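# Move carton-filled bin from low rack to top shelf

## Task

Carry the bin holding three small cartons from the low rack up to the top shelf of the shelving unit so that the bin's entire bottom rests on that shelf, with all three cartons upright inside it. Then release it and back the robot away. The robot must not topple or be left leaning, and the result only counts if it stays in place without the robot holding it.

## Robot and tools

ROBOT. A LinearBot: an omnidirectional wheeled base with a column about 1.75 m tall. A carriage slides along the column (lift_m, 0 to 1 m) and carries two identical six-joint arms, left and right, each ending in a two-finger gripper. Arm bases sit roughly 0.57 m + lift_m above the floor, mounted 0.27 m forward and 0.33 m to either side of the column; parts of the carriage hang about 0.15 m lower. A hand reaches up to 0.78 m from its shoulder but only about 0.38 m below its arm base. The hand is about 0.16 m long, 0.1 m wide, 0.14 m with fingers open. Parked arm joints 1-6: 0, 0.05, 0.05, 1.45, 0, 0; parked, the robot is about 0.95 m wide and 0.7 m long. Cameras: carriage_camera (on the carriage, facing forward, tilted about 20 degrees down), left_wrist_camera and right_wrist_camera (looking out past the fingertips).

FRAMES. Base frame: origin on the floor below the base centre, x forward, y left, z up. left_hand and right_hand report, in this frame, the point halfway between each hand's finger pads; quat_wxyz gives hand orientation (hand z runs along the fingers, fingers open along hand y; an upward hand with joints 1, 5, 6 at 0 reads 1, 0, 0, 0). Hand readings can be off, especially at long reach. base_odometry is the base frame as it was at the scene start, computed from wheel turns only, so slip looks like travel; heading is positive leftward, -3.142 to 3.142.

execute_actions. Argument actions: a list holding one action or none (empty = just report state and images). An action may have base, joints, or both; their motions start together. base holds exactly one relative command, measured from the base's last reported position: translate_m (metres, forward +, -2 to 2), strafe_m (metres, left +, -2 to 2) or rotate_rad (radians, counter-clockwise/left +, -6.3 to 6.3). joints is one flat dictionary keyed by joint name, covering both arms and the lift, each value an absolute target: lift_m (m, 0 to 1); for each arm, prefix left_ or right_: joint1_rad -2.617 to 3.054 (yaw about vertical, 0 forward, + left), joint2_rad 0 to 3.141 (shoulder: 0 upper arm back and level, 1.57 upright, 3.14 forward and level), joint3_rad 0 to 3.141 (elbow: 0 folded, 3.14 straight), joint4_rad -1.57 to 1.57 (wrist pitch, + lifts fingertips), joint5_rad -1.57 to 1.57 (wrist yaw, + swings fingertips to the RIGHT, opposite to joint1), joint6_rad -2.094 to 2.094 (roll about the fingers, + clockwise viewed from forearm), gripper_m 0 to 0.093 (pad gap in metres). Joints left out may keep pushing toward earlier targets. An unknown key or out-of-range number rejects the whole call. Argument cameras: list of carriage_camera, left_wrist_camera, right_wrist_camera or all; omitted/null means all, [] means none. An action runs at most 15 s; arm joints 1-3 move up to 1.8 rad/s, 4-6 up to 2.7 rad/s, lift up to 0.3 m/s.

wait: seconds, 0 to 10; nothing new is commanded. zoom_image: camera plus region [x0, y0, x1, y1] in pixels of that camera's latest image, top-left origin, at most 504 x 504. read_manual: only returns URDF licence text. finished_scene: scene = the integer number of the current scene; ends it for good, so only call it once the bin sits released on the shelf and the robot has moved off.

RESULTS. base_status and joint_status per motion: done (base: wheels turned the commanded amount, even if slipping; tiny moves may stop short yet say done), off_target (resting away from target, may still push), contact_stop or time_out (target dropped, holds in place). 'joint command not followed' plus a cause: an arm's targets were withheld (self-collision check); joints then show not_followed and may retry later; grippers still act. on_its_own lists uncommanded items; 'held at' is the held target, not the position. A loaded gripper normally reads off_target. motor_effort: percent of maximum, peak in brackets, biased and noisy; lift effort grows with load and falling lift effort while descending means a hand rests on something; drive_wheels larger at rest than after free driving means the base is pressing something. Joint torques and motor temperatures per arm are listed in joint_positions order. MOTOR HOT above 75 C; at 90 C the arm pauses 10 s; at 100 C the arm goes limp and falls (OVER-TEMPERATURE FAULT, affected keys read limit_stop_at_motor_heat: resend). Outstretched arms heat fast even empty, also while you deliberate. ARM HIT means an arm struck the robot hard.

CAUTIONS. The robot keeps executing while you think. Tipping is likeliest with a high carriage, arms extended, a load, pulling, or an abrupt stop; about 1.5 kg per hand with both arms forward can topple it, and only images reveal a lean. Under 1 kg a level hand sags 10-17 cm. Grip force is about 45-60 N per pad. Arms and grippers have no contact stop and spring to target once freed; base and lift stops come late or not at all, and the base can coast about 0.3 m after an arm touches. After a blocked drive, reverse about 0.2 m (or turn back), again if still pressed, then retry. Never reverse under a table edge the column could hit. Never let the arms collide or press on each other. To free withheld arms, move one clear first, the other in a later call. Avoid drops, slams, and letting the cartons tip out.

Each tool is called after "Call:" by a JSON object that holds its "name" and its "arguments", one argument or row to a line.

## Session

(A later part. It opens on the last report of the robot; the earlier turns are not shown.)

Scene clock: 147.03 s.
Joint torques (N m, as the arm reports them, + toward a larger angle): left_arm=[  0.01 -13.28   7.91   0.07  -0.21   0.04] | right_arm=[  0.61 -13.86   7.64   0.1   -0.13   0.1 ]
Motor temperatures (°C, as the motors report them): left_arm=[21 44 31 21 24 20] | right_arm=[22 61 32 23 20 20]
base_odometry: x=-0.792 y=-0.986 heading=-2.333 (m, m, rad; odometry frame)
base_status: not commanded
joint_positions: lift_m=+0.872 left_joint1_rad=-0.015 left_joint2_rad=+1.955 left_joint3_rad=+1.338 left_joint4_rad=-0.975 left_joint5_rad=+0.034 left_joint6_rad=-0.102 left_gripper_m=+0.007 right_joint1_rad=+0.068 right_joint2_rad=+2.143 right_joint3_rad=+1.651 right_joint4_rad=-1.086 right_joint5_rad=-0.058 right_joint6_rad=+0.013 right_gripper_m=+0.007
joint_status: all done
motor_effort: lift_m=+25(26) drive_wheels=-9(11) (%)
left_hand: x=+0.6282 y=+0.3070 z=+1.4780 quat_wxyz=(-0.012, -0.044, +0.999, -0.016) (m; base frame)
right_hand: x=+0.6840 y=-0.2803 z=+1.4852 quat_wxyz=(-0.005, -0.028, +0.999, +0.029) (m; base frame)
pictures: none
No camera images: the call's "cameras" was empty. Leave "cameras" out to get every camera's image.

Call:
{"name": "execute_actions", "arguments": {
  "actions": [
    {"joints": {"lift_m": 0.852, "left_joint4_rad": -0.98, "right_joint4_rad": -1.075}}
  ],
  "cameras": ["carriage_camera"]
}}

Scene clock: 149.47 s.
Joint torques (N m, as the arm reports them, + toward a larger angle): left_arm=[  0.07 -13.04   8.15   0.12  -0.16   0.07] | right_arm=[  0.62 -13.83   7.86   0.2   -0.12   0.1 ]
Motor temperatures (°C, as the motors report them): left_arm=[21 44 31 21 24 20] | right_arm=[22 61 32 23 20 20]
base_odometry: x=-0.792 y=-0.986 heading=-2.333 (m, m, rad; odometry frame)
base_status: not commanded
joint_positions: lift_m=+0.852 left_joint1_rad=-0.015 left_joint2_rad=+1.954 left_joint3_rad=+1.338 left_joint4_rad=-0.962 left_joint5_rad=+0.033 left_joint6_rad=-0.102 left_gripper_m=+0.007 right_joint1_rad=+0.068 right_joint2_rad=+2.142 right_joint3_rad=+1.651 right_joint4_rad=-1.073 right_joint5_rad=-0.058 right_joint6_rad=+0.013 right_gripper_m=+0.007
joint_status: all done
motor_effort: lift_m=+25(27) drive_wheels=-9(8) (%)
left_hand: x=+0.6315 y=+0.3071 z=+1.4580 quat_wxyz=(-0.005, -0.043, +0.999, -0.016) (m; base frame)
right_hand: x=+0.6872 y=-0.2801 z=+1.4655 quat_wxyz=(+0.002, -0.028, +0.999, +0.029) (m; base frame)
pictures: carriage_camera
Images, in order (width x height): carriage_camera 672x504.

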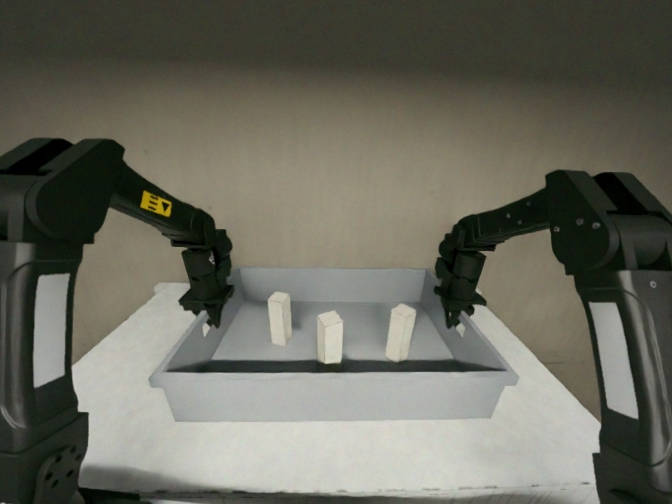

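Call:
{"name": "execute_actions", "arguments": {
  "actions": [
    {"joints": {"lift_m": 0.835}}
  ],
  "cameras": []
}}

Scene clock: 156.47 s.
Joint torques (N m, as the arm reports them, + toward a larger angle): left_arm=[  0.21 -13.21   7.97   0.09  -0.21   0.06] | right_arm=[  0.62 -13.99   7.84   0.12  -0.14   0.1 ]
Motor temperatures (°C, as the motors report them): left_arm=[21 44 32 21 24 20] | right_arm=[22 62 33 23 20 20]
base_odometry: x=-0.792 y=-0.986 heading=-2.333 (m, m, rad; odometry frame)
base_status: not commanded
joint_positions: lift_m=+0.835 left_joint1_rad=-0.015 left_joint2_rad=+1.953 left_joint3_rad=+1.338 left_joint4_rad=-0.962 left_joint5_rad=+0.033 left_joint6_rad=-0.102 left_gripper_m=+0.007 right_joint1_rad=+0.068 right_joint2_rad=+2.142 right_joint3_rad=+1.651 right_joint4_rad=-1.072 right_joint5_rad=-0.058 right_joint6_rad=+0.013 right_gripper_m=+0.007
joint_status: all done
motor_effort: lift_m=+25(25) drive_wheels=-8(11) (%)
left_hand: x=+0.6316 y=+0.3071 z=+1.4413 quat_wxyz=(-0.004, -0.043, +0.999, -0.016) (m; base frame)
right_hand: x=+0.6875 y=-0.2800 z=+1.4486 quat_wxyz=(+0.003, -0.028, +0.999, +0.029) (m; base frame)
pictures: none
No camera images: the call's "cameras" was empty. Leave "cameras" out to get every camera's image.

Call:
{"name": "execute_actions", "arguments": {
  "actions": [
    {"joints": {"lift_m": 0.82}}
  ],
  "cameras": ["carriage_camera"]
}}

Scene clock: 158.77 s.
Joint torques (N m, as the arm reports them, + toward a larger angle): left_arm=[  0.05 -11.49   7.49   0.4   -0.17   0.06] | right_arm=[  0.68 -12.65   7.57   0.35  -0.1    0.11]
Motor temperatures (°C, as the motors report them): left_arm=[21 44 32 21 24 20] | right_arm=[22 62 33 23 20 20]
base_odometry: x=-0.792 y=-0.986 heading=-2.333 (m, m, rad; odometry frame)
base_status: not commanded
joint_positions: lift_m=+0.820 left_joint1_rad=-0.015 left_joint2_rad=+1.934 left_joint3_rad=+1.345 left_joint4_rad=-0.982 left_joint5_rad=+0.031 left_joint6_rad=-0.102 left_gripper_m=+0.007 right_joint1_rad=+0.068 right_joint2_rad=+2.127 right_joint3_rad=+1.655 right_joint4_rad=-1.085 right_joint5_rad=-0.061 right_joint6_rad=+0.012 right_gripper_m=+0.007
joint_status: all done
motor_effort: lift_m=+22(20) drive_wheels=-8(8) (%)
left_hand: x=+0.6308 y=+0.3075 z=+1.4347 quat_wxyz=(-0.001, -0.044, +0.999, -0.015) (m; base frame)
right_hand: x=+0.6868 y=-0.2798 z=+1.4408 quat_wxyz=(+0.006, -0.028, +0.999, +0.031) (m; base frame)
pictures: carriage_camera
Images, in order (width x height): carriage_camera 672x504.

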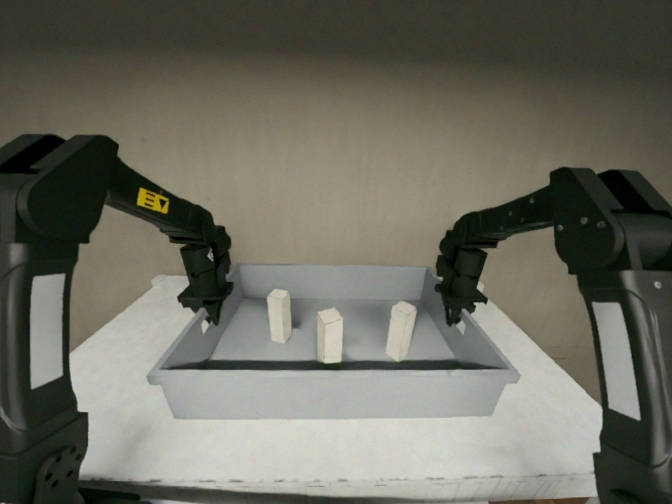

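The bin is resting on the shelf now. Release, lift off, and back away.

Call:
{"name": "execute_actions", "arguments": {
  "actions": [
    {"joints": {"left_gripper_m": 0.07, "right_gripper_m": 0.07}}
  ],
  "cameras": []
}}

Call:
{"name": "execute_actions", "arguments": {
  "actions": [
    {"joints": {"lift_m": 0.925}}
  ],
  "cameras": ["carriage_camera"]
}}

Call:
{"name": "execute_actions", "arguments": {
  "actions": [
    {"base": {"translate_m": -0.5}}
  ],
  "cameras": ["carriage_camera"]
}}

Scene clock: 162.83 s.
Joint torques (N m, as the arm reports them, + toward a larger angle): left_arm=[  0.07 -11.55   7.56   0.38  -0.14   0.05] | right_arm=[  0.66 -12.13   7.54   0.35  -0.11   0.08]
Motor temperatures (°C, as the motors report them): left_arm=[21 44 33 21 24 20] | right_arm=[22 63 33 23 20 20]
base_odometry: x=-0.792 y=-0.986 heading=-2.333 (m, m, rad; odometry frame)
base_status: not commanded
joint_positions: lift_m=+0.820 left_joint1_rad=-0.015 left_joint2_rad=+1.934 left_joint3_rad=+1.345 left_joint4_rad=-0.982 left_joint5_rad=+0.029 left_joint6_rad=-0.102 left_gripper_m=+0.070 right_joint1_rad=+0.068 right_joint2_rad=+2.119 right_joint3_rad=+1.655 right_joint4_rad=-1.083 right_joint5_rad=-0.061 right_joint6_rad=+0.017 right_gripper_m=+0.070
joint_status: all done
motor_effort: lift_m=+22(22) drive_wheels=-8(8) (%)
left_hand: x=+0.6308 y=+0.3077 z=+1.4347 quat_wxyz=(-0.001, -0.043, +0.999, -0.015) (m; base frame)
right_hand: x=+0.6880 y=-0.2796 z=+1.4439 quat_wxyz=(+0.011, -0.026, +0.999, +0.031) (m; base frame)
pictures: none
No camera images: the call's "cameras" was empty. Leave "cameras" out to get every camera's image.

Scene clock: 163.80 s.
Joint torques (N m, as the arm reports them, + toward a larger angle): left_arm=[  0.05 -10.42   7.64   0.47  -0.14   0.04] | right_arm=[  0.65 -10.89   6.76   0.36  -0.12   0.07]
Motor temperatures (°C, as the motors report them): left_arm=[21 44 33 21 24 20] | right_arm=[22 62 33 23 20 20]
base_odometry: x=-0.792 y=-0.986 heading=-2.333 (m, m, rad; odometry frame)
base_status: not commanded
joint_positions: lift_m=+0.925 left_joint1_rad=-0.015 left_joint2_rad=+1.923 left_joint3_rad=+1.345 left_joint4_rad=-0.983 left_joint5_rad=+0.029 left_joint6_rad=-0.102 left_gripper_m=+0.070 right_joint1_rad=+0.068 right_joint2_rad=+2.104 right_joint3_rad=+1.667 right_joint4_rad=-1.076 right_joint5_rad=-0.061 right_joint6_rad=+0.017 right_gripper_m=+0.070
joint_status: all done
motor_effort: lift_m=+26(32) drive_wheels=+10(9) (%)
left_hand: x=+0.6316 y=+0.3077 z=+1.5431 quat_wxyz=(+0.004, -0.043, +0.999, -0.015) (m; base frame)
right_hand: x=+0.6941 y=-0.2792 z=+1.5573 quat_wxyz=(+0.027, -0.027, +0.999, +0.032) (m; base frame)
pictures: carriage_camera
Images, in order (width x height): carriage_camera 672x504.

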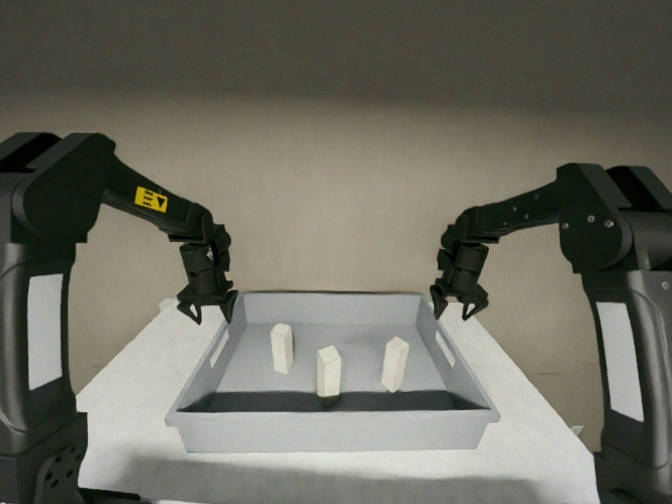

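Scene clock: 167.00 s.
Joint torques (N m, as the arm reports them, + toward a larger angle): left_arm=[ -0.01 -10.49   7.51   0.36  -0.15   0.05] | right_arm=[  0.24 -10.92   6.92   0.33  -0.1    0.06]
Motor temperatures (°C, as the motors report them): left_arm=[21 44 33 21 24 20] | right_arm=[22 62 33 24 20 20]
base_odometry: x=-0.446 y=-0.625 heading=-2.334 (m, m, rad; odometry frame)
base_status: done
joint_positions: lift_m=+0.925 left_joint1_rad=-0.015 left_joint2_rad=+1.923 left_joint3_rad=+1.345 left_joint4_rad=-0.979 left_joint5_rad=+0.029 left_joint6_rad=-0.102 left_gripper_m=+0.070 right_joint1_rad=+0.073 right_joint2_rad=+2.104 right_joint3_rad=+1.667 right_joint4_rad=-1.071 right_joint5_rad=-0.061 right_joint6_rad=+0.018 right_gripper_m=+0.070
joint_status: not commanded
motor_effort: lift_m=+26(26) drive_wheels=-8(27) (%)
left_hand: x=+0.6325 y=+0.3076 z=+1.5431 quat_wxyz=(+0.006, -0.043, +0.999, -0.015) (m; base frame)
right_hand: x=+0.6951 y=-0.2770 z=+1.5574 quat_wxyz=(+0.030, -0.029, +0.999, +0.032) (m; base frame)
pictures: carriage_camera
Images, in order (width x height): carriage_camera 672x504.

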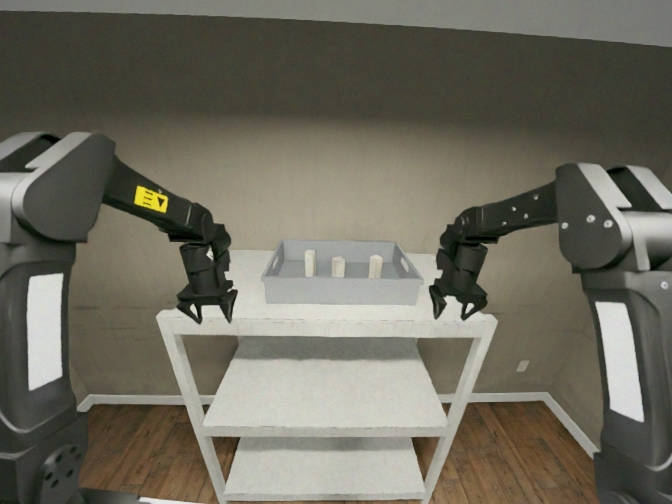

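The bin sits fully on the top shelf with all three cartons standing, and the robot is clear.

Call:
{"name": "finished_scene", "arguments": {
  "scene": 2
}}

The scene is finished: the task was done.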